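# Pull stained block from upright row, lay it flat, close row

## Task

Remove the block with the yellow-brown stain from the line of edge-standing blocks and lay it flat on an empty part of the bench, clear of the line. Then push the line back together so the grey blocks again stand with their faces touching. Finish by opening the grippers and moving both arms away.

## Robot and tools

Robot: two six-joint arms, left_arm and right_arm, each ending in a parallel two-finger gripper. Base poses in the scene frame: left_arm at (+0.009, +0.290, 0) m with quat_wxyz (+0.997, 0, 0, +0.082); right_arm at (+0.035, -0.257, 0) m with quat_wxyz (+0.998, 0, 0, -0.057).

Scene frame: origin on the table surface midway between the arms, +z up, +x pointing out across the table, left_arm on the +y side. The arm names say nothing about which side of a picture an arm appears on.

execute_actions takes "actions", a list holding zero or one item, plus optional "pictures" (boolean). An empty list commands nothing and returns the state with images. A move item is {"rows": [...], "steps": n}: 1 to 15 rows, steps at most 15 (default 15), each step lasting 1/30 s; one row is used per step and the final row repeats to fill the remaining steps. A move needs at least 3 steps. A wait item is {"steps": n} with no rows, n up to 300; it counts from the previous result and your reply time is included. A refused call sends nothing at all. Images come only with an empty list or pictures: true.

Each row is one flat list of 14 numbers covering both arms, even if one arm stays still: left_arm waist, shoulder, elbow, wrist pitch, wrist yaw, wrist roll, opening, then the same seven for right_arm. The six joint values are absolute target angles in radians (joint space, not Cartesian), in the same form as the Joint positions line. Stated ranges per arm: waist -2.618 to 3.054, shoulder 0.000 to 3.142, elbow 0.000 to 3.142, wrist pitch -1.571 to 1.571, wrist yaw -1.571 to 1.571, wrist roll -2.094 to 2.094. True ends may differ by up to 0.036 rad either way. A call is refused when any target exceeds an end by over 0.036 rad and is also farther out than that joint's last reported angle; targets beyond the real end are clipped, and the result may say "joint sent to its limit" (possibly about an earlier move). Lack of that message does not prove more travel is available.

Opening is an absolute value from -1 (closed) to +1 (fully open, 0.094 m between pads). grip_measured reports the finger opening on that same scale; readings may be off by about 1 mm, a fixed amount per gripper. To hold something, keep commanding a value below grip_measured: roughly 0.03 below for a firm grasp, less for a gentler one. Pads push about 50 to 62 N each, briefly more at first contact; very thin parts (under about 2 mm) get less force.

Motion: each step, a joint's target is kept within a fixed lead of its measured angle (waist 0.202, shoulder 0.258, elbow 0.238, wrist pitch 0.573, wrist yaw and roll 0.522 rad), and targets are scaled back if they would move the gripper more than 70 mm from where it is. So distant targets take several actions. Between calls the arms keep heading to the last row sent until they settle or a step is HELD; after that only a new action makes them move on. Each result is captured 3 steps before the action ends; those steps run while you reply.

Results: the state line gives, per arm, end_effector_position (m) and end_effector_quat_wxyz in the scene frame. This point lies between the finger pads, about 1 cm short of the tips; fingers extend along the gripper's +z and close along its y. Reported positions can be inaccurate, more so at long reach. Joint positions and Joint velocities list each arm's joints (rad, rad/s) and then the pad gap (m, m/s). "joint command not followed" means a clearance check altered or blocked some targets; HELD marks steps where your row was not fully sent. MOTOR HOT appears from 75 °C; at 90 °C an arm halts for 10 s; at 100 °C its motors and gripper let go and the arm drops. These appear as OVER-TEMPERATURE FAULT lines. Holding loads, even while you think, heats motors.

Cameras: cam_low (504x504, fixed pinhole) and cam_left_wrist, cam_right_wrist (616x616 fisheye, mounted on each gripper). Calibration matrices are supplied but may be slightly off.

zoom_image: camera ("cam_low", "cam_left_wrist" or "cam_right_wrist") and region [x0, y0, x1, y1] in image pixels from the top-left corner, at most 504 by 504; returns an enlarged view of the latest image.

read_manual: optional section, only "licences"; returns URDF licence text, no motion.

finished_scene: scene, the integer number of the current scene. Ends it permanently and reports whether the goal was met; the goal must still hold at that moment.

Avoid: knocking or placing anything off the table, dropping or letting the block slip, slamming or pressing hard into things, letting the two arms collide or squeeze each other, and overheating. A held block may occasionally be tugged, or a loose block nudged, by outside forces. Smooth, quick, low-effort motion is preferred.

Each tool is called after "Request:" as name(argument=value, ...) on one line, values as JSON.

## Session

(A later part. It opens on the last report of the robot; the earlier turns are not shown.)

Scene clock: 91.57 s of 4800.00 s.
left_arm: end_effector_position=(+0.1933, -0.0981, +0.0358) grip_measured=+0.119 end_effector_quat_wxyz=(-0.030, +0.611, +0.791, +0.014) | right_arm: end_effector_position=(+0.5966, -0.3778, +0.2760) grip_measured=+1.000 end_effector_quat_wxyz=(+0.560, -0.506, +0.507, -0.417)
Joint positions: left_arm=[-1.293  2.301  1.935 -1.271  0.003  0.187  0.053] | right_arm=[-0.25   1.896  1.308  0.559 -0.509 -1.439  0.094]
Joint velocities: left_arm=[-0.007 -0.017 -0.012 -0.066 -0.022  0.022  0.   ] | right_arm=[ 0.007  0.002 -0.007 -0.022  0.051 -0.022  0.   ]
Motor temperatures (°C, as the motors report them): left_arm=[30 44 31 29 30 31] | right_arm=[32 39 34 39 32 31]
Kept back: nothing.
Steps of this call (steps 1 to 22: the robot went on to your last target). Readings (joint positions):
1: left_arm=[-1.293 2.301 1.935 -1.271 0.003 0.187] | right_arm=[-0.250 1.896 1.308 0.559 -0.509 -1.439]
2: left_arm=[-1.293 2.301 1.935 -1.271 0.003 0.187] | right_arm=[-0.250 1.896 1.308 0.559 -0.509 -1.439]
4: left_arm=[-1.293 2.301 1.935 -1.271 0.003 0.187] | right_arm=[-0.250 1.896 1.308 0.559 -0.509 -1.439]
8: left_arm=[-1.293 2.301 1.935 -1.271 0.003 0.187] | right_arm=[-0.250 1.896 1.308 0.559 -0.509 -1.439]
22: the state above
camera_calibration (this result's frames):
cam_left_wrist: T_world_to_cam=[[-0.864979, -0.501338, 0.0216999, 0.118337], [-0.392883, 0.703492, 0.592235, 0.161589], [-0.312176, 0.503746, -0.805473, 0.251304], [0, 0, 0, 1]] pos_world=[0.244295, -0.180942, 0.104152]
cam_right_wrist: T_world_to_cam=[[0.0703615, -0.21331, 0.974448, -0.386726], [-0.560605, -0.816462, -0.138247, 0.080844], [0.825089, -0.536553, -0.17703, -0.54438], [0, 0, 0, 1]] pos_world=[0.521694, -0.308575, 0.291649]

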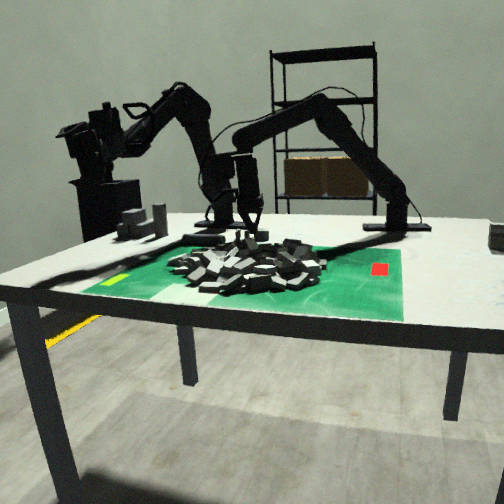

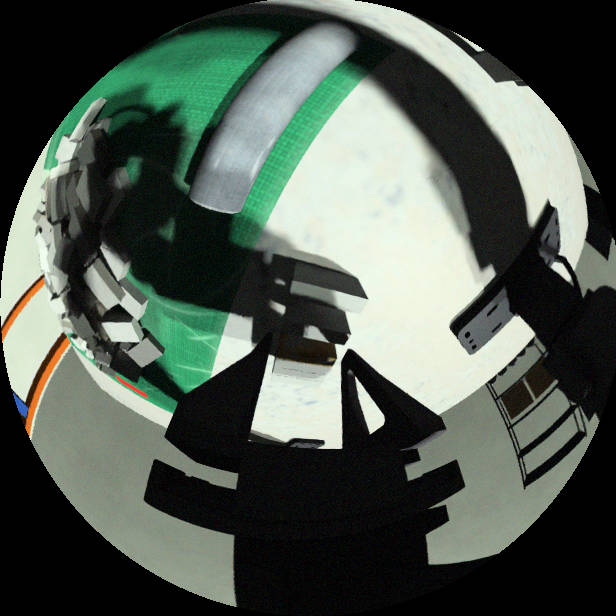

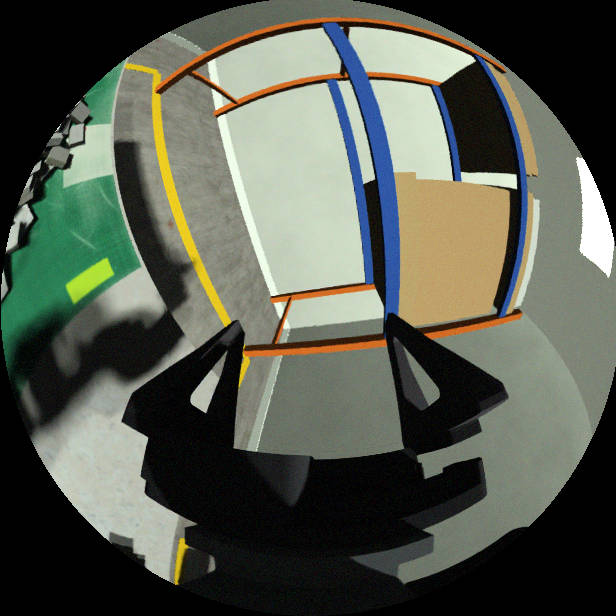

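Request:
execute_actions(actions=[{"rows": [[-1.288,2.2745,1.9207,-1.271,0,0.193,0.095,-0.25,1.896,1.308,0.559,-0.516,-1.438,1],[-1.288,2.2737,1.92,-1.271,0,0.193,0.06,-0.25,1.896,1.308,0.559,-0.516,-1.438,1],[-1.288,2.273,1.9193,-1.271,0,0.193,0.02,-0.25,1.896,1.308,0.559,-0.516,-1.438,1],[-1.288,2.273,1.9193,-1.271,0,0.193,-0.02,-0.25,1.896,1.308,0.559,-0.516,-1.438,1],[-1.288,2.273,1.9193,-1.271,0,0.193,-0.055,-0.25,1.896,1.308,0.559,-0.516,-1.438,1],[-1.288,2.273,1.9193,-1.271,0,0.193,-0.085,-0.25,1.896,1.308,0.559,-0.516,-1.438,1],[-1.288,2.273,1.9193,-1.271,0,0.193,-0.11,-0.25,1.896,1.308,0.559,-0.516,-1.438,1],[-1.288,2.273,1.9193,-1.271,0,0.193,-0.13,-0.25,1.896,1.308,0.559,-0.516,-1.438,1],[-1.288,2.273,1.9193,-1.271,0,0.193,-0.147,-0.25,1.896,1.308,0.559,-0.516,-1.438,1],[-1.288,2.273,1.9193,-1.271,0,0.193,-0.161,-0.25,1.896,1.308,0.559,-0.516,-1.438,1],[-1.288,2.273,1.9193,-1.271,0,0.193,-0.173,-0.25,1.896,1.308,0.559,-0.516,-1.438,1],[-1.288,2.273,1.9193,-1.271,0,0.193,-0.184,-0.25,1.896,1.308,0.559,-0.516,-1.438,1],[-1.288,2.273,1.9193,-1.271,0,0.193,-0.194,-0.25,1.896,1.308,0.559,-0.516,-1.438,1],[-1.288,2.273,1.9193,-1.271,0,0.193,-0.202,-0.25,1.896,1.308,0.559,-0.516,-1.438,1],[-1.288,2.273,1.9193,-1.271,0,0.193,-0.207,-0.25,1.896,1.308,0.559,-0.516,-1.438,1]], "steps": 15}], pictures=false)

Request:
execute_actions(actions=[{"steps": 8}], pictures=true)

Scene clock: 96.33 s of 4800.00 s.
left_arm: end_effector_position=(+0.1933, -0.0981, +0.0358) grip_measured=-0.167 end_effector_quat_wxyz=(-0.030, +0.611, +0.791, +0.014) | right_arm: end_effector_position=(+0.5966, -0.3778, +0.2760) grip_measured=+1.000 end_effector_quat_wxyz=(+0.560, -0.506, +0.507, -0.417)
Joint positions: left_arm=[-1.293  2.301  1.935 -1.271  0.003  0.187  0.039] | right_arm=[-0.25   1.896  1.308  0.559 -0.509 -1.439  0.094]
Joint velocities: left_arm=[ 0.007 -0.012 -0.007  0.007 -0.007 -0.022 -0.006] | right_arm=[-0.022 -0.012  0.022  0.022  0.022 -0.007  0.   ]
Motor temperatures (°C, as the motors report them): left_arm=[30 44 31 29 30 31] | right_arm=[32 39 34 39 32 31]
Steps of this call (steps 1 to 15: the robot went on to your last target; steps 16 to 90: nothing new was sent; then 1.37 s passed at rest; steps 91 to 102: the first 12 steps of this action). Readings (joint positions):
91: left_arm=[-1.293 2.301 1.935 -1.271 0.003 0.187] | right_arm=[-0.250 1.896 1.308 0.559 -0.509 -1.439]
92: left_arm=[-1.293 2.301 1.935 -1.271 0.003 0.187] | right_arm=[-0.250 1.896 1.308 0.559 -0.509 -1.439]
94: left_arm=[-1.293 2.301 1.935 -1.271 0.003 0.187] | right_arm=[-0.250 1.896 1.308 0.559 -0.509 -1.439]
98: left_arm=[-1.293 2.301 1.935 -1.271 0.003 0.187] | right_arm=[-0.250 1.896 1.308 0.559 -0.509 -1.439]
102: the state above

Scene clock: 96.60 s of 4800.00 s.
left_arm: end_effector_position=(+0.1933, -0.0981, +0.0358) grip_measured=-0.187 end_effector_quat_wxyz=(-0.030, +0.611, +0.791, +0.014) | right_arm: end_effector_position=(+0.5966, -0.3778, +0.2760) grip_measured=+1.000 end_effector_quat_wxyz=(+0.560, -0.506, +0.507, -0.417)
Joint positions: left_arm=[-1.293  2.301  1.935 -1.271  0.003  0.187  0.038] | right_arm=[-0.25   1.896  1.308  0.559 -0.509 -1.439  0.094]
Joint velocities: left_arm=[-0.012  0.012 -0.022 -0.007 -0.066 -0.037  0.   ] | right_arm=[-0.002  0.022 -0.007  0.007 -0.007 -0.022  0.   ]
Motor temperatures (°C, as the motors report them): left_arm=[30 44 31 29 30 31] | right_arm=[32 39 34 39 32 31]
Kept back: nothing.
Steps of this call (steps 1 to 3: the last 3 steps of your previous action; steps 4 to 8: the robot went on to your last target). Readings (joint positions):
1: left_arm=[-1.293 2.301 1.935 -1.271 0.003 0.187] | right_arm=[-0.250 1.896 1.308 0.559 -0.509 -1.439]
2: left_arm=[-1.293 2.301 1.935 -1.271 0.003 0.187] | right_arm=[-0.250 1.896 1.308 0.559 -0.509 -1.439]
4: left_arm=[-1.293 2.301 1.935 -1.271 0.003 0.187] | right_arm=[-0.250 1.896 1.308 0.559 -0.509 -1.439]
8: the state above
camera_calibration (this result's frames):
cam_left_wrist: T_world_to_cam=[[-0.864979, -0.501338, 0.0216999, 0.118337], [-0.392883, 0.703492, 0.592235, 0.161589], [-0.312176, 0.503746, -0.805473, 0.251304], [0, 0, 0, 1]] pos_world=[0.244295, -0.180942, 0.104152]
cam_right_wrist: T_world_to_cam=[[0.0703615, -0.21331, 0.974448, -0.386726], [-0.560605, -0.816462, -0.138247, 0.080844], [0.825089, -0.536553, -0.17703, -0.54438], [0, 0, 0, 1]] pos_world=[0.521694, -0.308575, 0.291649]

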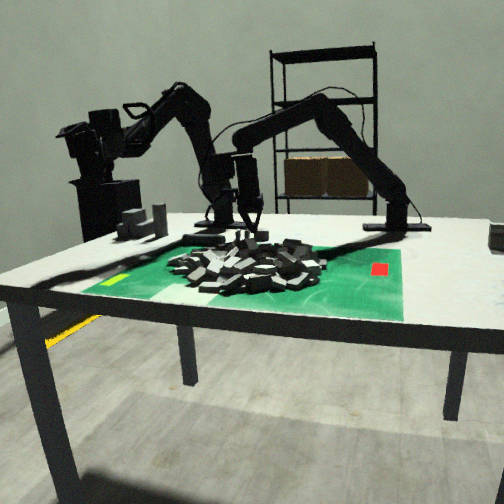

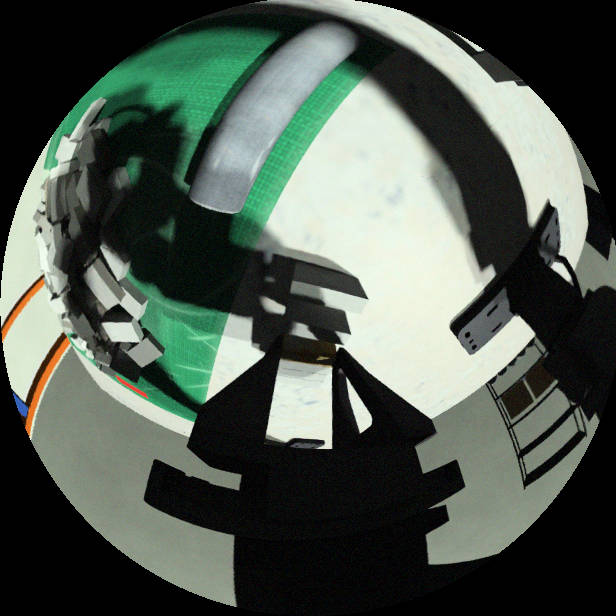

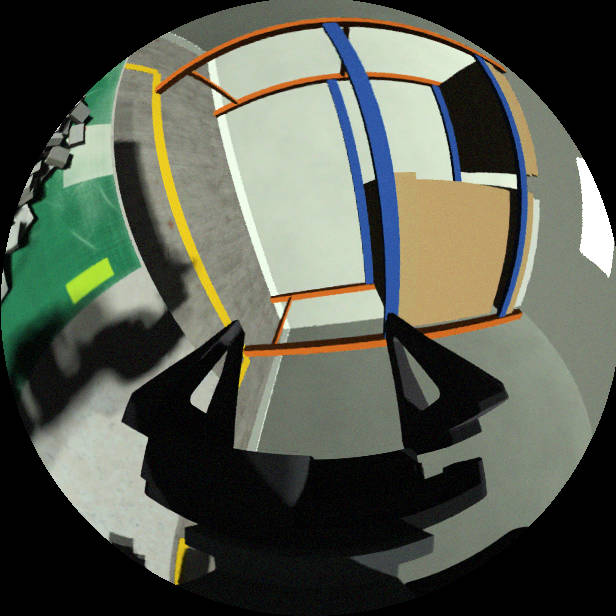

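Request:
zoom_image(camera="cam_left_wrist", region=[240, 240, 400, 400])

Request:
zoom_image(camera="cam_low", region=[228, 212, 274, 245])

Request:
execute_actions(actions=[], pictures=false)

Region (240, 240, 400, 400) of cam_left_wrist's 616x616 image, scaled by 3.150, with more detail than that image has.

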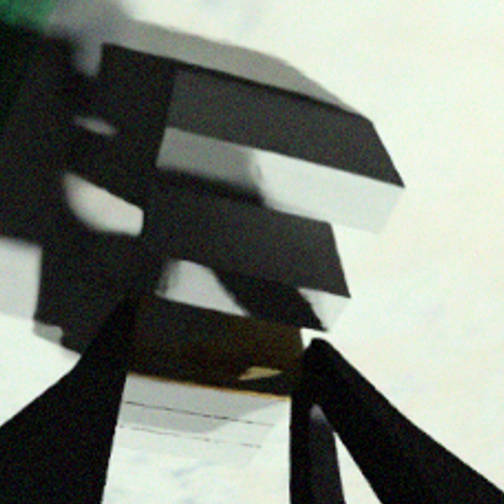

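Region (228, 212, 274, 245) of cam_low's 504x504 image, scaled by 10.957, with more detail than that image has; it fills the top 362 rows of this view, and the rest is white.

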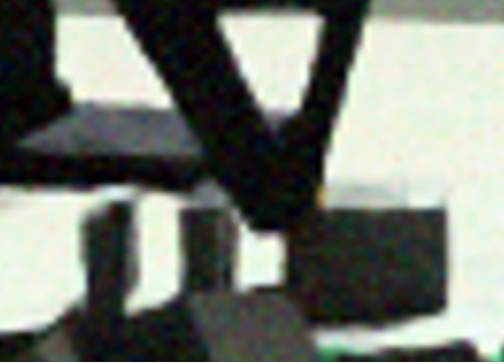

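Scene clock: 96.73 s of 4800.00 s.
left_arm: end_effector_position=(+0.1933, -0.0981, +0.0358) grip_measured=-0.187 end_effector_quat_wxyz=(-0.030, +0.611, +0.791, +0.014) | right_arm: end_effector_position=(+0.5966, -0.3778, +0.2760) grip_measured=+1.000 end_effector_quat_wxyz=(+0.560, -0.506, +0.507, -0.417)
Joint positions: left_arm=[-1.293  2.301  1.935 -1.271  0.003  0.187  0.038] | right_arm=[-0.25   1.896  1.308  0.559 -0.509 -1.439  0.094]
Joint velocities: left_arm=[-0.007  0.002 -0.007  0.037 -0.022  0.022 -0.002] | right_arm=[-0.007 -0.017 -0.007 -0.007  0.022  0.037  0.   ]
Motor temperatures (°C, as the motors report them): left_arm=[30 44 31 29 30 31] | right_arm=[32 39 34 39 32 31]
Kept back: nothing.
Steps of this call (steps 1 to 4: the robot went on to your last target). Readings (joint positions):
1: left_arm=[-1.293 2.301 1.935 -1.271 0.003 0.187] | right_arm=[-0.250 1.896 1.308 0.559 -0.509 -1.439]
2: left_arm=[-1.293 2.301 1.935 -1.271 0.003 0.187] | right_arm=[-0.250 1.896 1.308 0.559 -0.509 -1.439]
4: the state above

Request:
execute_actions(actions=[{"rows": [[-1.288,2.2712,1.9193,-1.271,0,0.193,-0.212,-0.25,1.896,1.308,0.559,-0.516,-1.438,1],[-1.288,2.2661,1.9193,-1.271,0,0.193,-0.217,-0.25,1.896,1.308,0.559,-0.516,-1.438,1],[-1.288,2.2585,1.9193,-1.271,0,0.193,-0.217,-0.25,1.896,1.308,0.559,-0.516,-1.438,1],[-1.288,2.2489,1.9193,-1.271,0,0.193,-0.217,-0.25,1.896,1.308,0.559,-0.516,-1.438,1],[-1.288,2.238,1.917,-1.271,0,0.193,-0.217,-0.25,1.896,1.308,0.559,-0.516,-1.438,1],[-1.288,2.2265,1.914,-1.271,0,0.193,-0.217,-0.25,1.896,1.308,0.559,-0.516,-1.438,1],[-1.288,2.215,1.911,-1.271,0,0.193,-0.217,-0.25,1.896,1.308,0.559,-0.516,-1.438,1],[-1.288,2.2041,1.908,-1.271,0,0.193,-0.217,-0.25,1.896,1.308,0.559,-0.516,-1.438,1],[-1.288,2.1945,1.905,-1.271,0,0.193,-0.217,-0.25,1.896,1.308,0.559,-0.516,-1.438,1],[-1.288,2.1869,1.903,-1.271,0,0.193,-0.217,-0.25,1.896,1.308,0.559,-0.516,-1.438,1],[-1.288,2.1818,1.9015,-1.271,0,0.193,-0.217,-0.25,1.896,1.308,0.559,-0.516,-1.438,1],[-1.288,2.18,1.901,-1.271,0,0.193,-0.217,-0.25,1.896,1.308,0.559,-0.516,-1.438,1]], "steps": 15}], pictures=false)

Request:
execute_actions(actions=[{"steps": 5}], pictures=true)

Request:
zoom_image(camera="cam_low", region=[222, 200, 280, 245])

Request:
zoom_image(camera="cam_left_wrist", region=[230, 230, 410, 410])

Scene clock: 103.63 s of 4800.00 s.
left_arm: end_effector_position=(+0.1932, -0.0979, +0.0640) grip_measured=-0.187 end_effector_quat_wxyz=(-0.003, +0.611, +0.791, -0.000) | right_arm: end_effector_position=(+0.5966, -0.3778, +0.2760) grip_measured=+1.000 end_effector_quat_wxyz=(+0.560, -0.506, +0.507, -0.417)
Joint positions: left_arm=[-1.293  2.219  1.913 -1.27   0.003  0.187  0.038] | right_arm=[-0.25   1.896  1.308  0.559 -0.509 -1.439  0.094]
Joint velocities: left_arm=[-0.002 -0.32  -0.007  0.037 -0.037  0.007  0.001] | right_arm=[ 0.002  0.002 -0.007 -0.022 -0.022  0.051  0.   ]
Motor temperatures (°C, as the motors report them): left_arm=[30 45 31 29 30 31] | right_arm=[32 39 34 40 32 31]
Steps of this call (steps 1 to 15: the robot went on to your last target; steps 16 to 90: nothing new was sent; then 3.50 s passed at rest; steps 91 to 102: the first 12 steps of this action). Readings (joint positions):
91: left_arm=[-1.293 2.301 1.935 -1.271 0.003 0.187] | right_arm=[-0.250 1.896 1.308 0.559 -0.509 -1.439]
92: left_arm=[-1.293 2.301 1.935 -1.271 0.003 0.187] | right_arm=[-0.250 1.896 1.308 0.559 -0.509 -1.439]
94: left_arm=[-1.293 2.297 1.932 -1.270 0.003 0.187] | right_arm=[-0.250 1.896 1.308 0.559 -0.509 -1.439]
98: left_arm=[-1.293 2.266 1.918 -1.270 0.003 0.187] | right_arm=[-0.250 1.896 1.308 0.559 -0.509 -1.439]
102: the state above

Scene clock: 103.80 s of 4800.00 s.
left_arm: end_effector_position=(+0.1937, -0.0989, +0.0734) grip_measured=-0.187 end_effector_quat_wxyz=(+0.007, +0.611, +0.791, -0.005) | right_arm: end_effector_position=(+0.5966, -0.3778, +0.2760) grip_measured=+1.000 end_effector_quat_wxyz=(+0.560, -0.506, +0.507, -0.417)
Joint positions: left_arm=[-1.293  2.196  1.913 -1.27   0.003  0.187  0.038] | right_arm=[-0.25   1.896  1.308  0.559 -0.509 -1.439  0.094]
Joint velocities: left_arm=[-0.007 -0.017  0.012 -0.007 -0.037 -0.037 -0.001] | right_arm=[ 0.002 -0.012  0.017 -0.007  0.037  0.051  0.   ]
Motor temperatures (°C, as the motors report them): left_arm=[30 45 31 29 30 31] | right_arm=[32 39 34 40 32 31]
Kept back: nothing.
Steps of this call (steps 1 to 3: the last 3 steps of your previous action; steps 4 to 5: the robot went on to your last target). Readings (joint positions):
1: left_arm=[-1.293 2.209 1.913 -1.270 0.003 0.187] | right_arm=[-0.250 1.896 1.308 0.559 -0.509 -1.439]
2: left_arm=[-1.293 2.202 1.913 -1.270 0.003 0.187] | right_arm=[-0.250 1.896 1.308 0.559 -0.509 -1.439]
4: left_arm=[-1.293 2.196 1.913 -1.270 0.003 0.187] | right_arm=[-0.250 1.896 1.308 0.559 -0.509 -1.439]
5: the state above
camera_calibration (this result's frames):
cam_left_wrist: T_world_to_cam=[[-0.865878, -0.499438, 0.0285783, 0.117301], [-0.412815, 0.745631, 0.523085, 0.153218], [-0.282558, 0.44113, -0.851801, 0.273566], [0, 0, 0, 1]] pos_world=[0.242117, -0.176338, 0.149525]
cam_right_wrist: T_world_to_cam=[[0.0703615, -0.21331, 0.974448, -0.386726], [-0.560605, -0.816462, -0.138247, 0.080844], [0.825089, -0.536553, -0.17703, -0.54438], [0, 0, 0, 1]] pos_world=[0.521694, -0.308575, 0.291649]

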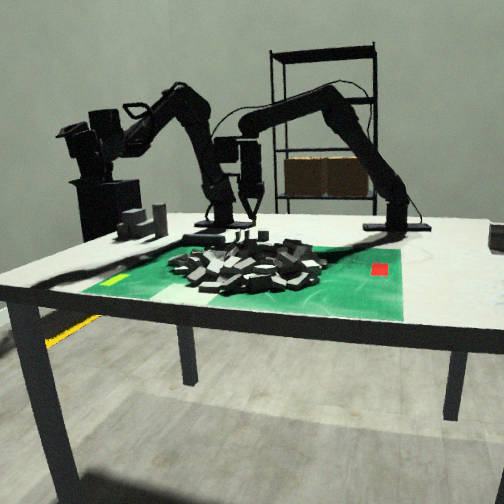

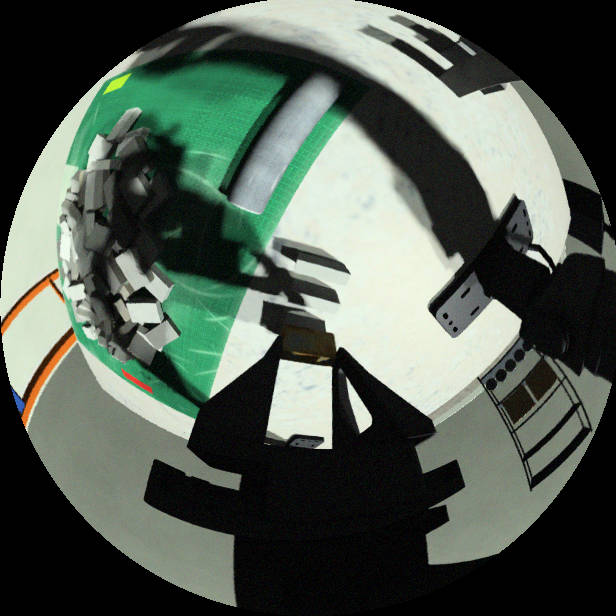

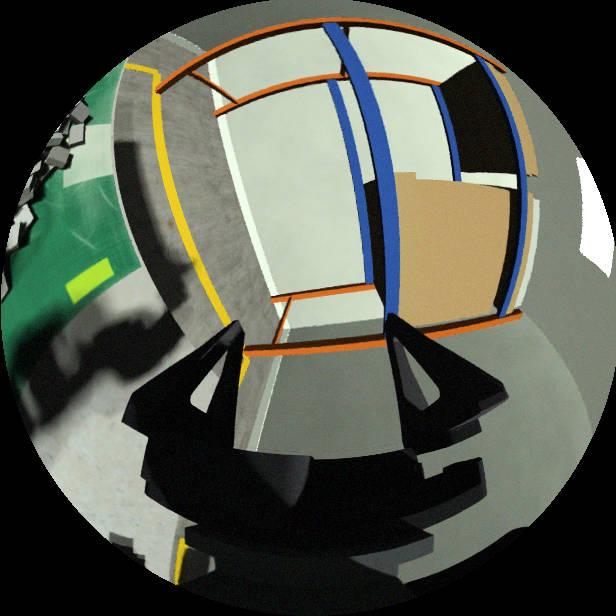

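Region (222, 200, 280, 245) of cam_low's 504x504 image, scaled by 8.690, with more detail than that image has; it fills the top 391 rows of this view, and the rest is white.

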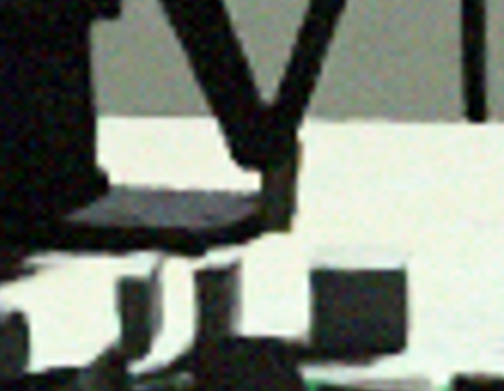

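Region (230, 230, 410, 410) of cam_left_wrist's 616x616 image, scaled by 2.800, with more detail than that image has.

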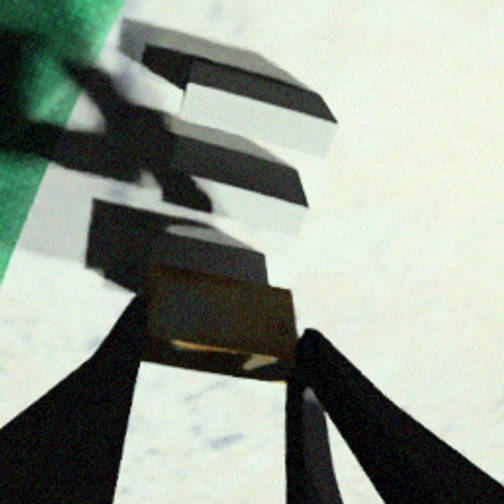

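Request:
execute_actions(actions=[{"rows": [[-1.2983,2.1785,1.8988,-1.259,0,0.193,-0.217,-0.25,1.896,1.308,0.559,-0.516,-1.438,1],[-1.2992,2.1742,1.8921,-1.2529,0,0.193,-0.217,-0.25,1.896,1.308,0.559,-0.516,-1.438,1],[-1.3007,2.167,1.881,-1.2427,0,0.193,-0.217,-0.25,1.896,1.308,0.559,-0.516,-1.438,1],[-1.3028,2.1569,1.8655,-1.2285,0,0.193,-0.217,-0.25,1.896,1.308,0.559,-0.516,-1.438,1],[-1.3055,2.1439,1.8455,-1.2102,0,0.193,-0.217,-0.25,1.896,1.308,0.559,-0.516,-1.438,1],[-1.3089,2.128,1.821,-1.1878,0,0.193,-0.217,-0.25,1.896,1.308,0.559,-0.516,-1.438,1],[-1.3128,2.1092,1.7922,-1.1614,0,0.193,-0.217,-0.25,1.896,1.308,0.559,-0.516,-1.438,1],[-1.3173,2.0876,1.759,-1.131,0,0.193,-0.217,-0.25,1.896,1.308,0.559,-0.516,-1.438,1],[-1.3224,2.0632,1.7215,-1.0967,0,0.188,-0.217,-0.25,1.896,1.308,0.559,-0.516,-1.438,1],[-1.3282,2.0356,1.679,-1.0578,0,0.182,-0.217,-0.25,1.896,1.308,0.559,-0.516,-1.438,1],[-1.3343,2.0065,1.6344,-1.017,0,0.177,-0.217,-0.25,1.896,1.308,0.559,-0.516,-1.438,1],[-1.3427,1.9807,1.5946,-0.9788,0,0.171,-0.217,-0.25,1.896,1.308,0.559,-0.516,-1.438,1],[-1.3515,1.955,1.5549,-0.9404,0,0.166,-0.217,-0.25,1.896,1.308,0.559,-0.516,-1.438,1],[-1.3603,1.9295,1.5157,-0.9025,0,0.161,-0.217,-0.25,1.896,1.308,0.559,-0.516,-1.438,1],[-1.3691,1.9038,1.4761,-0.8641,0,0.155,-0.217,-0.25,1.896,1.308,0.559,-0.516,-1.438,1]], "steps": 15}], pictures=false)

Request:
execute_actions(actions=[{"rows": [[-1.378,1.878,1.4364,-0.8257,0,0.15,-0.217,-0.25,1.896,1.308,0.559,-0.516,-1.438,1],[-1.3867,1.8526,1.3972,-0.7878,0,0.145,-0.217,-0.25,1.896,1.308,0.559,-0.516,-1.438,1],[-1.3983,1.829,1.3594,-0.7492,0,0.139,-0.217,-0.25,1.896,1.308,0.559,-0.516,-1.438,1],[-1.4106,1.8064,1.3228,-0.711,0,0.134,-0.217,-0.25,1.896,1.308,0.559,-0.516,-1.438,1],[-1.423,1.7835,1.2858,-0.6723,0,0.128,-0.217,-0.25,1.896,1.308,0.559,-0.516,-1.438,1],[-1.4355,1.7607,1.2487,-0.6336,0,0.123,-0.217,-0.25,1.896,1.308,0.559,-0.516,-1.438,1],[-1.4478,1.7381,1.2121,-0.5953,0,0.118,-0.217,-0.25,1.896,1.308,0.559,-0.516,-1.438,1],[-1.4603,1.7152,1.175,-0.5566,0,0.112,-0.217,-0.25,1.896,1.308,0.559,-0.516,-1.438,1],[-1.4734,1.6949,1.1393,-0.5169,0,0.107,-0.217,-0.25,1.896,1.308,0.559,-0.516,-1.438,1],[-1.4872,1.6758,1.1037,-0.4757,0,0.102,-0.217,-0.25,1.896,1.308,0.559,-0.516,-1.438,1],[-1.501,1.6567,1.0681,-0.4346,0,0.096,-0.217,-0.25,1.896,1.308,0.559,-0.516,-1.438,1],[-1.5146,1.6378,1.033,-0.3939,0,0.091,-0.217,-0.25,1.896,1.308,0.559,-0.516,-1.438,1],[-1.5283,1.6187,0.9974,-0.3527,0,0.085,-0.217,-0.25,1.896,1.308,0.559,-0.516,-1.438,1],[-1.5419,1.5998,0.9622,-0.3121,0,0.08,-0.217,-0.25,1.896,1.308,0.559,-0.516,-1.438,1],[-1.5555,1.5834,0.9272,-0.2687,0,0.075,-0.217,-0.25,1.896,1.308,0.559,-0.516,-1.438,1]], "steps": 15}], pictures=false)

Request:
execute_actions(actions=[{"rows": [[-1.5688,1.57,0.8928,-0.2229,0,0.069,-0.217,-0.25,1.896,1.308,0.559,-0.516,-1.438,1],[-1.5819,1.5567,0.8587,-0.1777,0,0.064,-0.217,-0.25,1.896,1.308,0.559,-0.516,-1.438,1],[-1.5952,1.5433,0.8243,-0.132,0,0.059,-0.217,-0.25,1.896,1.308,0.559,-0.516,-1.438,1],[-1.6083,1.53,0.7903,-0.0868,0,0.053,-0.217,-0.25,1.896,1.308,0.559,-0.516,-1.438,1],[-1.6216,1.5165,0.7558,-0.041,0,0.048,-0.217,-0.25,1.896,1.308,0.559,-0.516,-1.438,1],[-1.6343,1.5054,0.722,0.0064,0,0.042,-0.217,-0.25,1.896,1.308,0.559,-0.516,-1.438,1],[-1.646,1.5002,0.6896,0.0562,0,0.037,-0.217,-0.25,1.896,1.308,0.559,-0.516,-1.438,1],[-1.6578,1.495,0.6568,0.1065,0,0.032,-0.217,-0.25,1.896,1.308,0.559,-0.516,-1.438,1],[-1.6692,1.4924,0.6248,0.1572,0,0.026,-0.217,-0.25,1.896,1.308,0.559,-0.516,-1.438,1],[-1.68,1.4935,0.5933,0.2108,0,0.021,-0.217,-0.25,1.896,1.308,0.559,-0.516,-1.438,1],[-1.6908,1.4945,0.5618,0.2645,0,0.015,-0.217,-0.25,1.896,1.308,0.559,-0.516,-1.438,1],[-1.701,1.4971,0.5312,0.3183,0,0.01,-0.217,-0.25,1.896,1.308,0.559,-0.516,-1.438,1],[-1.7095,1.5047,0.502,0.3757,0,0.005,-0.217,-0.25,1.896,1.308,0.559,-0.516,-1.438,1],[-1.7179,1.5122,0.4732,0.4324,0,-0.001,-0.217,-0.25,1.896,1.308,0.559,-0.516,-1.438,1],[-1.7262,1.5211,0.4445,0.4904,0,-0.006,-0.217,-0.25,1.896,1.308,0.559,-0.516,-1.438,1]], "steps": 15}], pictures=false)

Request:
execute_actions(actions=[{"rows": [[-1.7334,1.5332,0.4179,0.5514,0,-0.006,-0.217,-0.25,1.896,1.308,0.559,-0.516,-1.438,1],[-1.7406,1.5452,0.3917,0.6117,0,-0.006,-0.217,-0.25,1.896,1.308,0.559,-0.516,-1.438,1],[-1.7476,1.5583,0.3655,0.6732,0,-0.006,-0.217,-0.25,1.896,1.308,0.559,-0.516,-1.438,1],[-1.7526,1.5789,0.3437,0.736,0,-0.006,-0.217,-0.25,1.896,1.308,0.559,-0.516,-1.438,1],[-1.7572,1.5976,0.3238,0.7934,0,-0.006,-0.217,-0.25,1.896,1.308,0.559,-0.516,-1.438,1],[-1.7614,1.6145,0.3059,0.8451,0,-0.006,-0.217,-0.25,1.896,1.308,0.559,-0.516,-1.438,1],[-1.7645,1.6334,0.292,0.892,0,-0.006,-0.217,-0.25,1.896,1.308,0.559,-0.516,-1.438,1],[-1.767,1.6532,0.2807,0.9351,0,-0.006,-0.217,-0.25,1.896,1.308,0.559,-0.516,-1.438,1],[-1.7691,1.6707,0.2708,0.973,0,-0.006,-0.217,-0.25,1.896,1.308,0.559,-0.516,-1.438,1],[-1.7709,1.685,0.2627,1.0043,0,-0.006,-0.217,-0.25,1.896,1.308,0.559,-0.516,-1.438,1],[-1.7724,1.697,0.2559,1.0304,0,-0.006,-0.217,-0.25,1.896,1.308,0.559,-0.516,-1.438,1],[-1.7735,1.706,0.2508,1.0498,0,-0.006,-0.217,-0.25,1.896,1.308,0.559,-0.516,-1.438,1],[-1.7743,1.7126,0.2471,1.0642,0,-0.006,-0.217,-0.25,1.896,1.308,0.559,-0.516,-1.438,1],[-1.7749,1.7168,0.2447,1.0735,0,-0.006,-0.217,-0.25,1.896,1.308,0.559,-0.516,-1.438,1],[-1.775,1.718,0.244,1.076,0,-0.006,-0.217,-0.25,1.896,1.308,0.559,-0.516,-1.438,1]], "steps": 15}], pictures=false)

Request:
execute_actions(actions=[{"steps": 9}], pictures=true)

Scene clock: 108.37 s of 4800.00 s.
left_arm: end_effector_position=(+0.1765, -0.0837, +0.0638) grip_measured=-0.187 end_effector_quat_wxyz=(+0.028, +0.619, +0.784, -0.016) | right_arm: end_effector_position=(+0.5966, -0.3778, +0.2760) grip_measured=+1.000 end_effector_quat_wxyz=(+0.560, -0.506, +0.507, -0.417)
Joint positions: left_arm=[-1.316  2.064  1.667 -1.11   0.002  0.185  0.038] | right_arm=[-0.25   1.896  1.308  0.559 -0.509 -1.439  0.094]
Joint velocities: left_arm=[-0.188 -0.818 -1.199  0.813  0.007 -0.037  0.001] | right_arm=[-0.007 -0.012 -0.022  0.037 -0.066 -0.051  0.   ]
Motor temperatures (°C, as the motors report them): left_arm=[30 45 31 29 30 31] | right_arm=[32 39 34 40 32 31]
Steps of this call (steps 1 to 30: the robot went on to your last target; steps 31 to 90: nothing new was sent; then 1.17 s passed at rest; steps 91 to 102: the first 12 steps of this action). Readings (joint positions):
91: left_arm=[-1.293 2.196 1.913 -1.270 0.003 0.187] | right_arm=[-0.250 1.896 1.308 0.559 -0.509 -1.439]
92: left_arm=[-1.293 2.196 1.911 -1.268 0.003 0.187] | right_arm=[-0.250 1.896 1.308 0.559 -0.509 -1.439]
94: left_arm=[-1.293 2.193 1.898 -1.258 0.003 0.187] | right_arm=[-0.250 1.896 1.308 0.559 -0.509 -1.439]
98: left_arm=[-1.297 2.156 1.814 -1.208 0.003 0.187] | right_arm=[-0.250 1.896 1.308 0.559 -0.509 -1.439]
102: the state above

Scene clock: 108.87 s of 4800.00 s.
left_arm: end_effector_position=(+0.1063, -0.0836, +0.0635) grip_measured=-0.187 end_effector_quat_wxyz=(+0.163, +0.646, +0.737, -0.112) | right_arm: end_effector_position=(+0.5966, -0.3778, +0.2760) grip_measured=+1.000 end_effector_quat_wxyz=(+0.560, -0.506, +0.507, -0.417)
Joint positions: left_arm=[-1.483  1.697  1.101 -0.575  0.001  0.12   0.038] | right_arm=[-0.25   1.896  1.308  0.559 -0.509 -1.439  0.094]
Joint velocities: left_arm=[-0.383 -0.545 -1.053  1.179  0.022 -0.11   0.   ] | right_arm=[ 0.002 -0.002 -0.007  0.007 -0.007 -0.037  0.   ]
Motor temperatures (°C, as the motors report them): left_arm=[30 45 31 29 30 31] | right_arm=[32 39 34 40 32 31]
Steps of this call (steps 1 to 3: the last 3 steps of your previous action; steps 4 to 15: the first 12 steps of this action). Readings (joint positions):
4: left_arm=[-1.351 1.950 1.510 -0.985 0.002 0.173] | right_arm=[-0.250 1.896 1.308 0.559 -0.509 -1.439]
5: left_arm=[-1.362 1.923 1.472 -0.950 0.002 0.169] | right_arm=[-0.250 1.896 1.308 0.559 -0.509 -1.439]
7: left_arm=[-1.382 1.871 1.396 -0.878 0.002 0.160] | right_arm=[-0.250 1.896 1.308 0.559 -0.509 -1.439]
11: left_arm=[-1.429 1.779 1.247 -0.728 0.002 0.140] | right_arm=[-0.250 1.896 1.308 0.559 -0.509 -1.439]
15: the state above

Scene clock: 109.37 s of 4800.00 s.
left_arm: end_effector_position=(+0.0319, -0.0767, +0.0372) grip_measured=-0.187 end_effector_quat_wxyz=(+0.264, +0.654, +0.667, -0.241) | right_arm: end_effector_position=(+0.5966, -0.3778, +0.2760) grip_measured=+1.000 end_effector_quat_wxyz=(+0.560, -0.506, +0.507, -0.417)
Joint positions: left_arm=[-1.675  1.521  0.593  0.088  0.002  0.039  0.038] | right_arm=[-0.25   1.896  1.308  0.559 -0.509 -1.439  0.094]
Joint velocities: left_arm=[-0.281 -0.002 -0.891  1.473 -0.066 -0.198  0.   ] | right_arm=[ 0.002  0.007 -0.017  0.007 -0.007 -0.037  0.   ]
Motor temperatures (°C, as the motors report them): left_arm=[30 45 31 29 30 31] | right_arm=[32 39 34 40 32 31]
Steps of this call (steps 1 to 3: the last 3 steps of your previous action; steps 4 to 15: the first 12 steps of this action). Readings (joint positions):
4: left_arm=[-1.538 1.624 0.959 -0.415 0.002 0.098] | right_arm=[-0.250 1.896 1.308 0.559 -0.509 -1.439]
5: left_arm=[-1.552 1.608 0.925 -0.373 0.002 0.093] | right_arm=[-0.250 1.896 1.308 0.559 -0.509 -1.439]
7: left_arm=[-1.578 1.580 0.856 -0.287 0.002 0.082] | right_arm=[-0.250 1.896 1.308 0.559 -0.509 -1.439]
11: left_arm=[-1.630 1.533 0.720 -0.107 0.002 0.061] | right_arm=[-0.250 1.896 1.308 0.559 -0.509 -1.439]
15: the state above

Scene clock: 109.87 s of 4800.00 s.
left_arm: end_effector_position=(+0.0006, -0.0721, +0.0241) grip_measured=-0.187 end_effector_quat_wxyz=(+0.347, +0.622, +0.605, -0.357) | right_arm: end_effector_position=(+0.5966, -0.3778, +0.2760) grip_measured=+1.000 end_effector_quat_wxyz=(+0.560, -0.506, +0.507, -0.417)
Joint positions: left_arm=[-1.76   1.676  0.274  0.872  0.002  0.     0.038] | right_arm=[-0.25   1.896  1.308  0.559 -0.509 -1.439  0.094]
Joint velocities: left_arm=[-0.051  0.398 -0.237  0.989  0.051  0.007 -0.001] | right_arm=[-0.022 -0.022 -0.007 -0.037 -0.051  0.007  0.   ]
Motor temperatures (°C, as the motors report them): left_arm=[30 44 31 30 30 31] | right_arm=[32 39 34 40 32 31]
Steps of this call (steps 1 to 3: the last 3 steps of your previous action; steps 4 to 15: the first 12 steps of this action). Readings (joint positions):
4: left_arm=[-1.712 1.521 0.470 0.293 0.002 0.018] | right_arm=[-0.250 1.896 1.308 0.559 -0.509 -1.439]
5: left_arm=[-1.719 1.523 0.442 0.348 0.002 0.014] | right_arm=[-0.250 1.896 1.308 0.559 -0.509 -1.439]
7: left_arm=[-1.733 1.539 0.391 0.464 0.002 0.009] | right_arm=[-0.250 1.896 1.308 0.559 -0.509 -1.439]
11: left_arm=[-1.751 1.607 0.316 0.697 0.002 0.003] | right_arm=[-0.250 1.896 1.308 0.559 -0.509 -1.439]
15: the state above

Scene clock: 110.17 s of 4800.00 s.
left_arm: end_effector_position=(-0.0012, -0.0801, +0.0410) grip_measured=-0.187 end_effector_quat_wxyz=(+0.376, +0.603, +0.585, -0.389) | right_arm: end_effector_position=(+0.5966, -0.3778, +0.2760) grip_measured=+1.000 end_effector_quat_wxyz=(+0.560, -0.506, +0.507, -0.417)
Joint positions: left_arm=[-1.765  1.707  0.254  1.027  0.002 -0.001  0.038] | right_arm=[-0.25   1.896  1.308  0.559 -0.509 -1.439  0.094]
Joint velocities: left_arm=[-0.002 -0.007 -0.002  0.198 -0.066 -0.037 -0.001] | right_arm=[ 0.007 -0.007  0.002  0.022 -0.022 -0.007  0.   ]
Motor temperatures (°C, as the motors report them): left_arm=[30 44 31 30 30 31] | right_arm=[32 39 34 40 32 31]
Kept back: nothing.
Steps of this call (steps 1 to 3: the last 3 steps of your previous action; steps 4 to 9: the robot went on to your last target). Readings (joint positions):
1: left_arm=[-1.762 1.687 0.266 0.904 0.002 -0.000] | right_arm=[-0.250 1.896 1.308 0.559 -0.509 -1.439]
2: left_arm=[-1.763 1.697 0.261 0.930 0.002 -0.000] | right_arm=[-0.250 1.896 1.308 0.559 -0.509 -1.439]
4: left_arm=[-1.764 1.706 0.255 0.970 0.002 -0.000] | right_arm=[-0.250 1.896 1.308 0.559 -0.509 -1.439]
8: left_arm=[-1.765 1.707 0.254 1.019 0.002 -0.001] | right_arm=[-0.250 1.896 1.308 0.559 -0.509 -1.439]
9: the state above
camera_calibration (this result's frames):
cam_left_wrist: T_world_to_cam=[[-0.965713, -0.0579255, 0.253067, -0.0150889], [-0.186282, 0.833569, -0.52006, 0.125712], [-0.180824, -0.54937, -0.815779, 0.101916], [0, 0, 0, 1]] pos_world=[0.0272753, -0.0496744, 0.152337]
cam_right_wrist: T_world_to_cam=[[0.0703615, -0.21331, 0.974448, -0.386726], [-0.560605, -0.816462, -0.138247, 0.080844], [0.825089, -0.536553, -0.17703, -0.54438], [0, 0, 0, 1]] pos_world=[0.521694, -0.308575, 0.291649]

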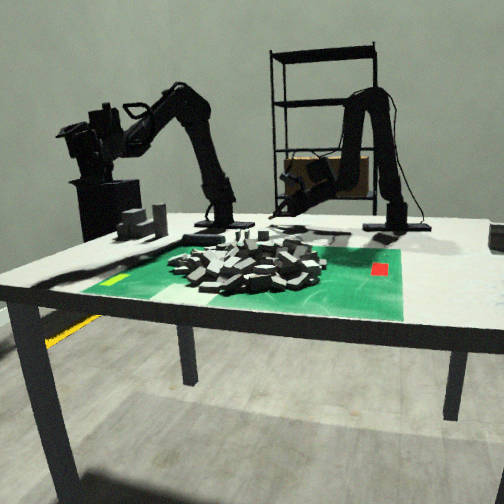

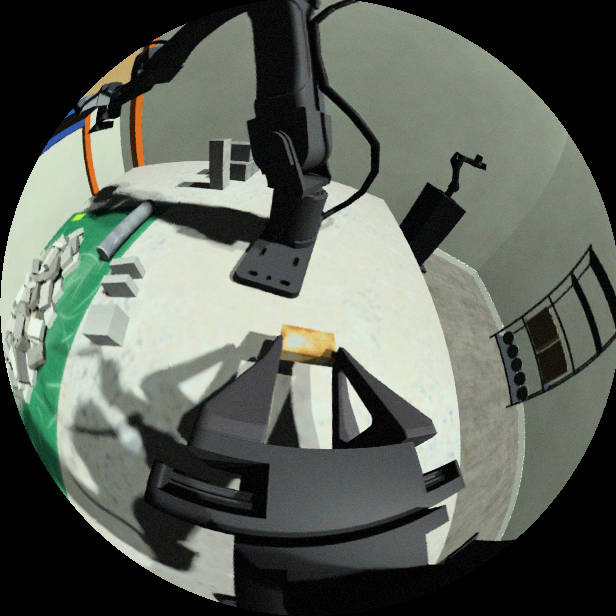

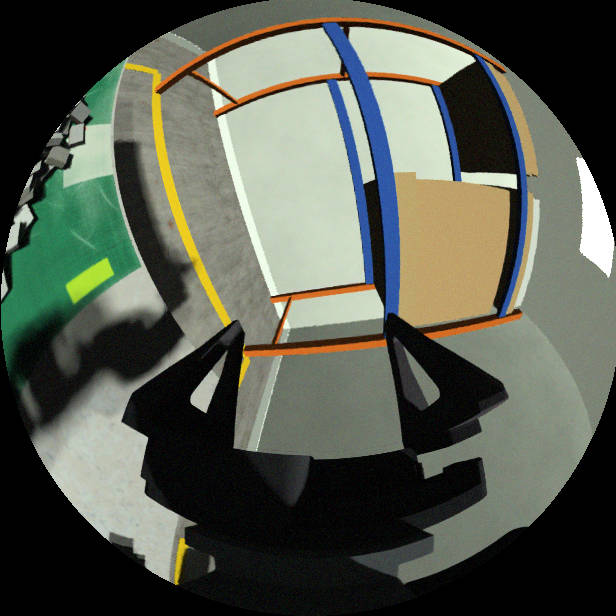

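Request:
zoom_image(camera="cam_low", region=[262, 180, 342, 236])

Request:
zoom_image(camera="cam_left_wrist", region=[240, 290, 380, 400])

Request:
execute_actions(actions=[], pictures=false)

Region (262, 180, 342, 236) of cam_low's 504x504 image, scaled by 6.300, with more detail than that image has; it fills the top 353 rows of this view, and the rest is white.

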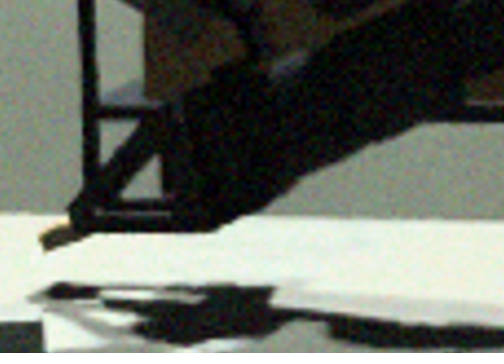

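Region (240, 290, 380, 400) of cam_left_wrist's 616x616 image, scaled by 3.600, with more detail than that image has; it fills the top 396 rows of this view, and the rest is white.

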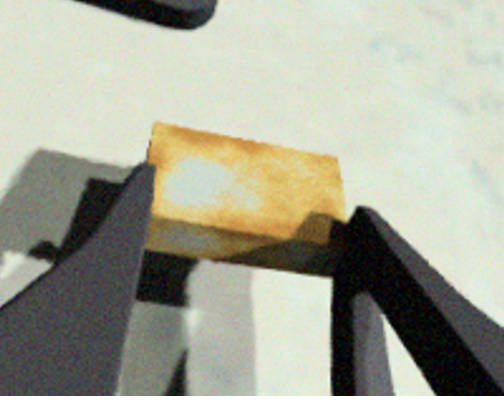

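Scene clock: 110.30 s of 4800.00 s.
left_arm: end_effector_position=(-0.0012, -0.0817, +0.0446) grip_measured=-0.187 end_effector_quat_wxyz=(+0.381, +0.600, +0.582, -0.394) | right_arm: end_effector_position=(+0.5966, -0.3778, +0.2760) grip_measured=+1.000 end_effector_quat_wxyz=(+0.560, -0.506, +0.507, -0.417)
Joint positions: left_arm=[-1.765  1.707  0.254  1.043  0.002 -0.001  0.038] | right_arm=[-0.25   1.896  1.308  0.559 -0.509 -1.439  0.094]
Joint velocities: left_arm=[-0.017  0.007 -0.007  0.037  0.051  0.037 -0.   ] | right_arm=[ 0.007 -0.007  0.007  0.007 -0.007 -0.037  0.   ]
Motor temperatures (°C, as the motors report them): left_arm=[30 44 31 30 30 31] | right_arm=[32 39 34 40 32 31]
Kept back: nothing.
Steps of this call (steps 1 to 4: the robot went on to your last target). Readings (joint positions):
1: left_arm=[-1.765 1.707 0.254 1.032 0.002 -0.001] | right_arm=[-0.250 1.896 1.308 0.559 -0.509 -1.439]
2: left_arm=[-1.765 1.707 0.254 1.037 0.002 -0.001] | right_arm=[-0.250 1.896 1.308 0.559 -0.509 -1.439]
4: the state above

Request:
execute_actions(actions=[{"rows": [[-1.775,1.719,0.244,1.076,0,-0.006,-0.217,-0.25,1.896,1.308,0.559,-0.516,-1.438,1],[-1.775,1.7216,0.244,1.076,0,-0.006,-0.217,-0.25,1.896,1.308,0.559,-0.516,-1.438,1],[-1.775,1.7255,0.244,1.076,0,-0.006,-0.217,-0.25,1.896,1.308,0.559,-0.516,-1.438,1],[-1.775,1.7304,0.244,1.076,0,-0.006,-0.217,-0.25,1.896,1.308,0.559,-0.516,-1.438,1],[-1.775,1.7361,0.244,1.076,0,-0.006,-0.217,-0.25,1.896,1.308,0.559,-0.516,-1.438,1],[-1.775,1.742,0.244,1.076,0,-0.006,-0.217,-0.25,1.896,1.308,0.559,-0.516,-1.438,1],[-1.775,1.7479,0.244,1.076,0,-0.006,-0.217,-0.25,1.896,1.308,0.559,-0.516,-1.438,1],[-1.775,1.7536,0.244,1.076,0,-0.006,-0.217,-0.25,1.896,1.308,0.559,-0.516,-1.438,1],[-1.775,1.7585,0.244,1.076,0,-0.006,-0.217,-0.25,1.896,1.308,0.559,-0.516,-1.438,1],[-1.775,1.7624,0.244,1.076,0,-0.006,-0.217,-0.25,1.896,1.308,0.559,-0.516,-1.438,1],[-1.775,1.765,0.244,1.076,0,-0.006,-0.217,-0.25,1.896,1.308,0.559,-0.516,-1.438,1],[-1.775,1.766,0.244,1.076,0,-0.006,-0.217,-0.25,1.896,1.308,0.559,-0.516,-1.438,1]], "steps": 15}], pictures=false)

Request:
execute_actions(actions=[{"steps": 6}], pictures=true)

Request:
zoom_image(camera="cam_low", region=[262, 200, 312, 236])

Scene clock: 111.63 s of 4800.00 s.
left_arm: end_effector_position=(-0.0011, -0.0795, +0.0323) grip_measured=-0.187 end_effector_quat_wxyz=(+0.372, +0.606, +0.588, -0.385) | right_arm: end_effector_position=(+0.5966, -0.3778, +0.2760) grip_measured=+1.000 end_effector_quat_wxyz=(+0.560, -0.506, +0.507, -0.417)
Joint positions: left_arm=[-1.765  1.751  0.254  1.056  0.002 -0.001  0.038] | right_arm=[-0.25   1.896  1.308  0.559 -0.509 -1.439  0.094]
Joint velocities: left_arm=[-0.002  0.085 -0.002 -0.007 -0.022 -0.007  0.   ] | right_arm=[-0.012  0.007 -0.007 -0.022 -0.022 -0.007  0.   ]
Motor temperatures (°C, as the motors report them): left_arm=[30 43 31 30 30 31] | right_arm=[32 39 34 40 32 31]
Steps of this call (steps 1 to 28: the robot went on to your last target; steps 29 to 40: the first 12 steps of this action). Readings (joint positions):
29: left_arm=[-1.765 1.707 0.254 1.051 0.002 -0.001] | right_arm=[-0.250 1.896 1.308 0.559 -0.509 -1.439]
30: left_arm=[-1.765 1.707 0.254 1.051 0.002 -0.001] | right_arm=[-0.250 1.896 1.308 0.559 -0.509 -1.439]
32: left_arm=[-1.765 1.709 0.254 1.052 0.002 -0.001] | right_arm=[-0.250 1.896 1.308 0.559 -0.509 -1.439]
36: left_arm=[-1.765 1.729 0.254 1.056 0.002 -0.001] | right_arm=[-0.250 1.896 1.308 0.559 -0.509 -1.439]
40: the state above

Scene clock: 111.83 s of 4800.00 s.
left_arm: end_effector_position=(-0.0011, -0.0792, +0.0310) grip_measured=-0.187 end_effector_quat_wxyz=(+0.371, +0.607, +0.589, -0.384) | right_arm: end_effector_position=(+0.5966, -0.3778, +0.2760) grip_measured=+1.000 end_effector_quat_wxyz=(+0.560, -0.506, +0.507, -0.417)
Joint positions: left_arm=[-1.765  1.755  0.254  1.056  0.002 -0.001  0.038] | right_arm=[-0.25   1.896  1.308  0.559 -0.509 -1.439  0.094]
Joint velocities: left_arm=[-0.002  0.017  0.002 -0.037 -0.022  0.037 -0.002] | right_arm=[ 0.002  0.002 -0.002  0.037 -0.007  0.037  0.   ]
Motor temperatures (°C, as the motors report them): left_arm=[30 43 31 30 30 31] | right_arm=[32 39 34 40 32 31]
Kept back: nothing.
Steps of this call (steps 1 to 3: the last 3 steps of your previous action; steps 4 to 6: the robot went on to your last target). Readings (joint positions):
1: left_arm=[-1.765 1.753 0.254 1.056 0.002 -0.001] | right_arm=[-0.250 1.896 1.308 0.559 -0.509 -1.439]
2: left_arm=[-1.765 1.755 0.254 1.056 0.002 -0.001] | right_arm=[-0.250 1.896 1.308 0.559 -0.509 -1.439]
4: left_arm=[-1.765 1.755 0.254 1.056 0.002 -0.001] | right_arm=[-0.250 1.896 1.308 0.559 -0.509 -1.439]
6: the state above
camera_calibration (this result's frames):
cam_left_wrist: T_world_to_cam=[[-0.965753, -0.0627039, 0.251772, -0.0128147], [-0.186316, 0.842923, -0.504745, 0.120045], [-0.180575, -0.534368, -0.825738, 0.0957159], [0, 0, 0, 1]] pos_world=[0.0272743, -0.0508447, 0.142855]
cam_right_wrist: T_world_to_cam=[[0.0703615, -0.21331, 0.974448, -0.386726], [-0.560605, -0.816462, -0.138247, 0.080844], [0.825089, -0.536553, -0.17703, -0.54438], [0, 0, 0, 1]] pos_world=[0.521694, -0.308575, 0.291649]

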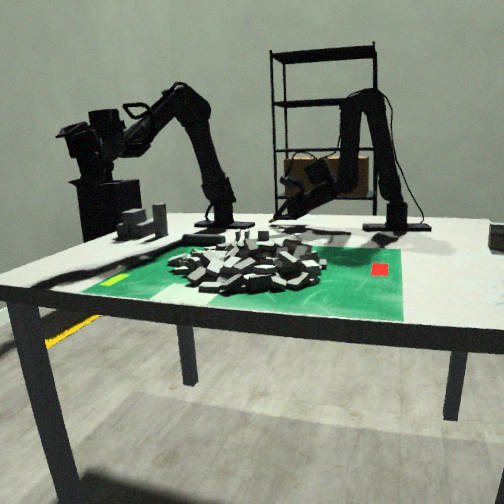

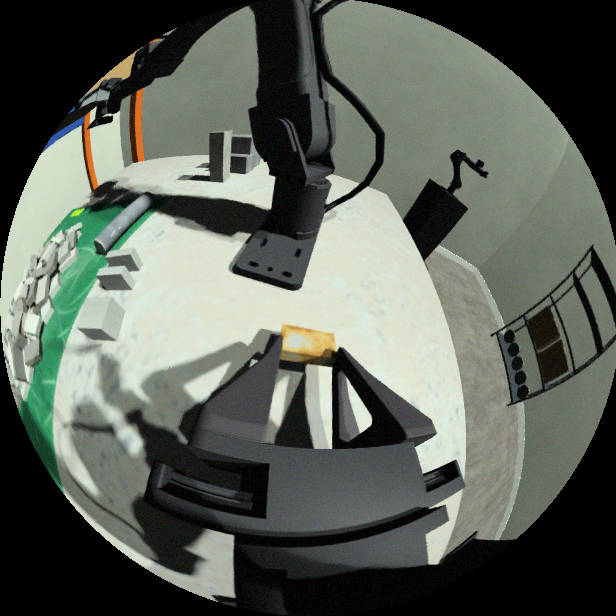

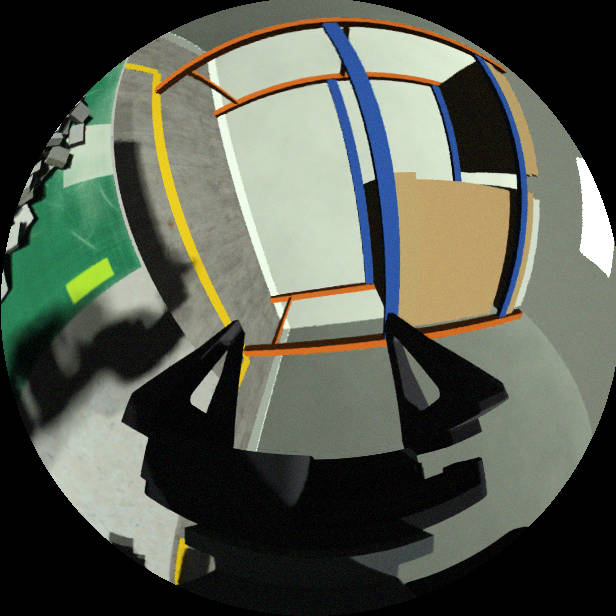

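Region (262, 200, 312, 236) of cam_low's 504x504 image, scaled by 10.080, with more detail than that image has; it fills the top 363 rows of this view, and the rest is white.

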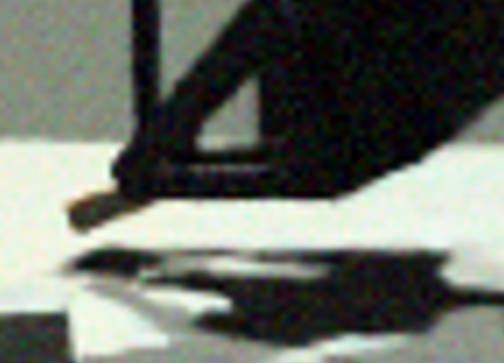

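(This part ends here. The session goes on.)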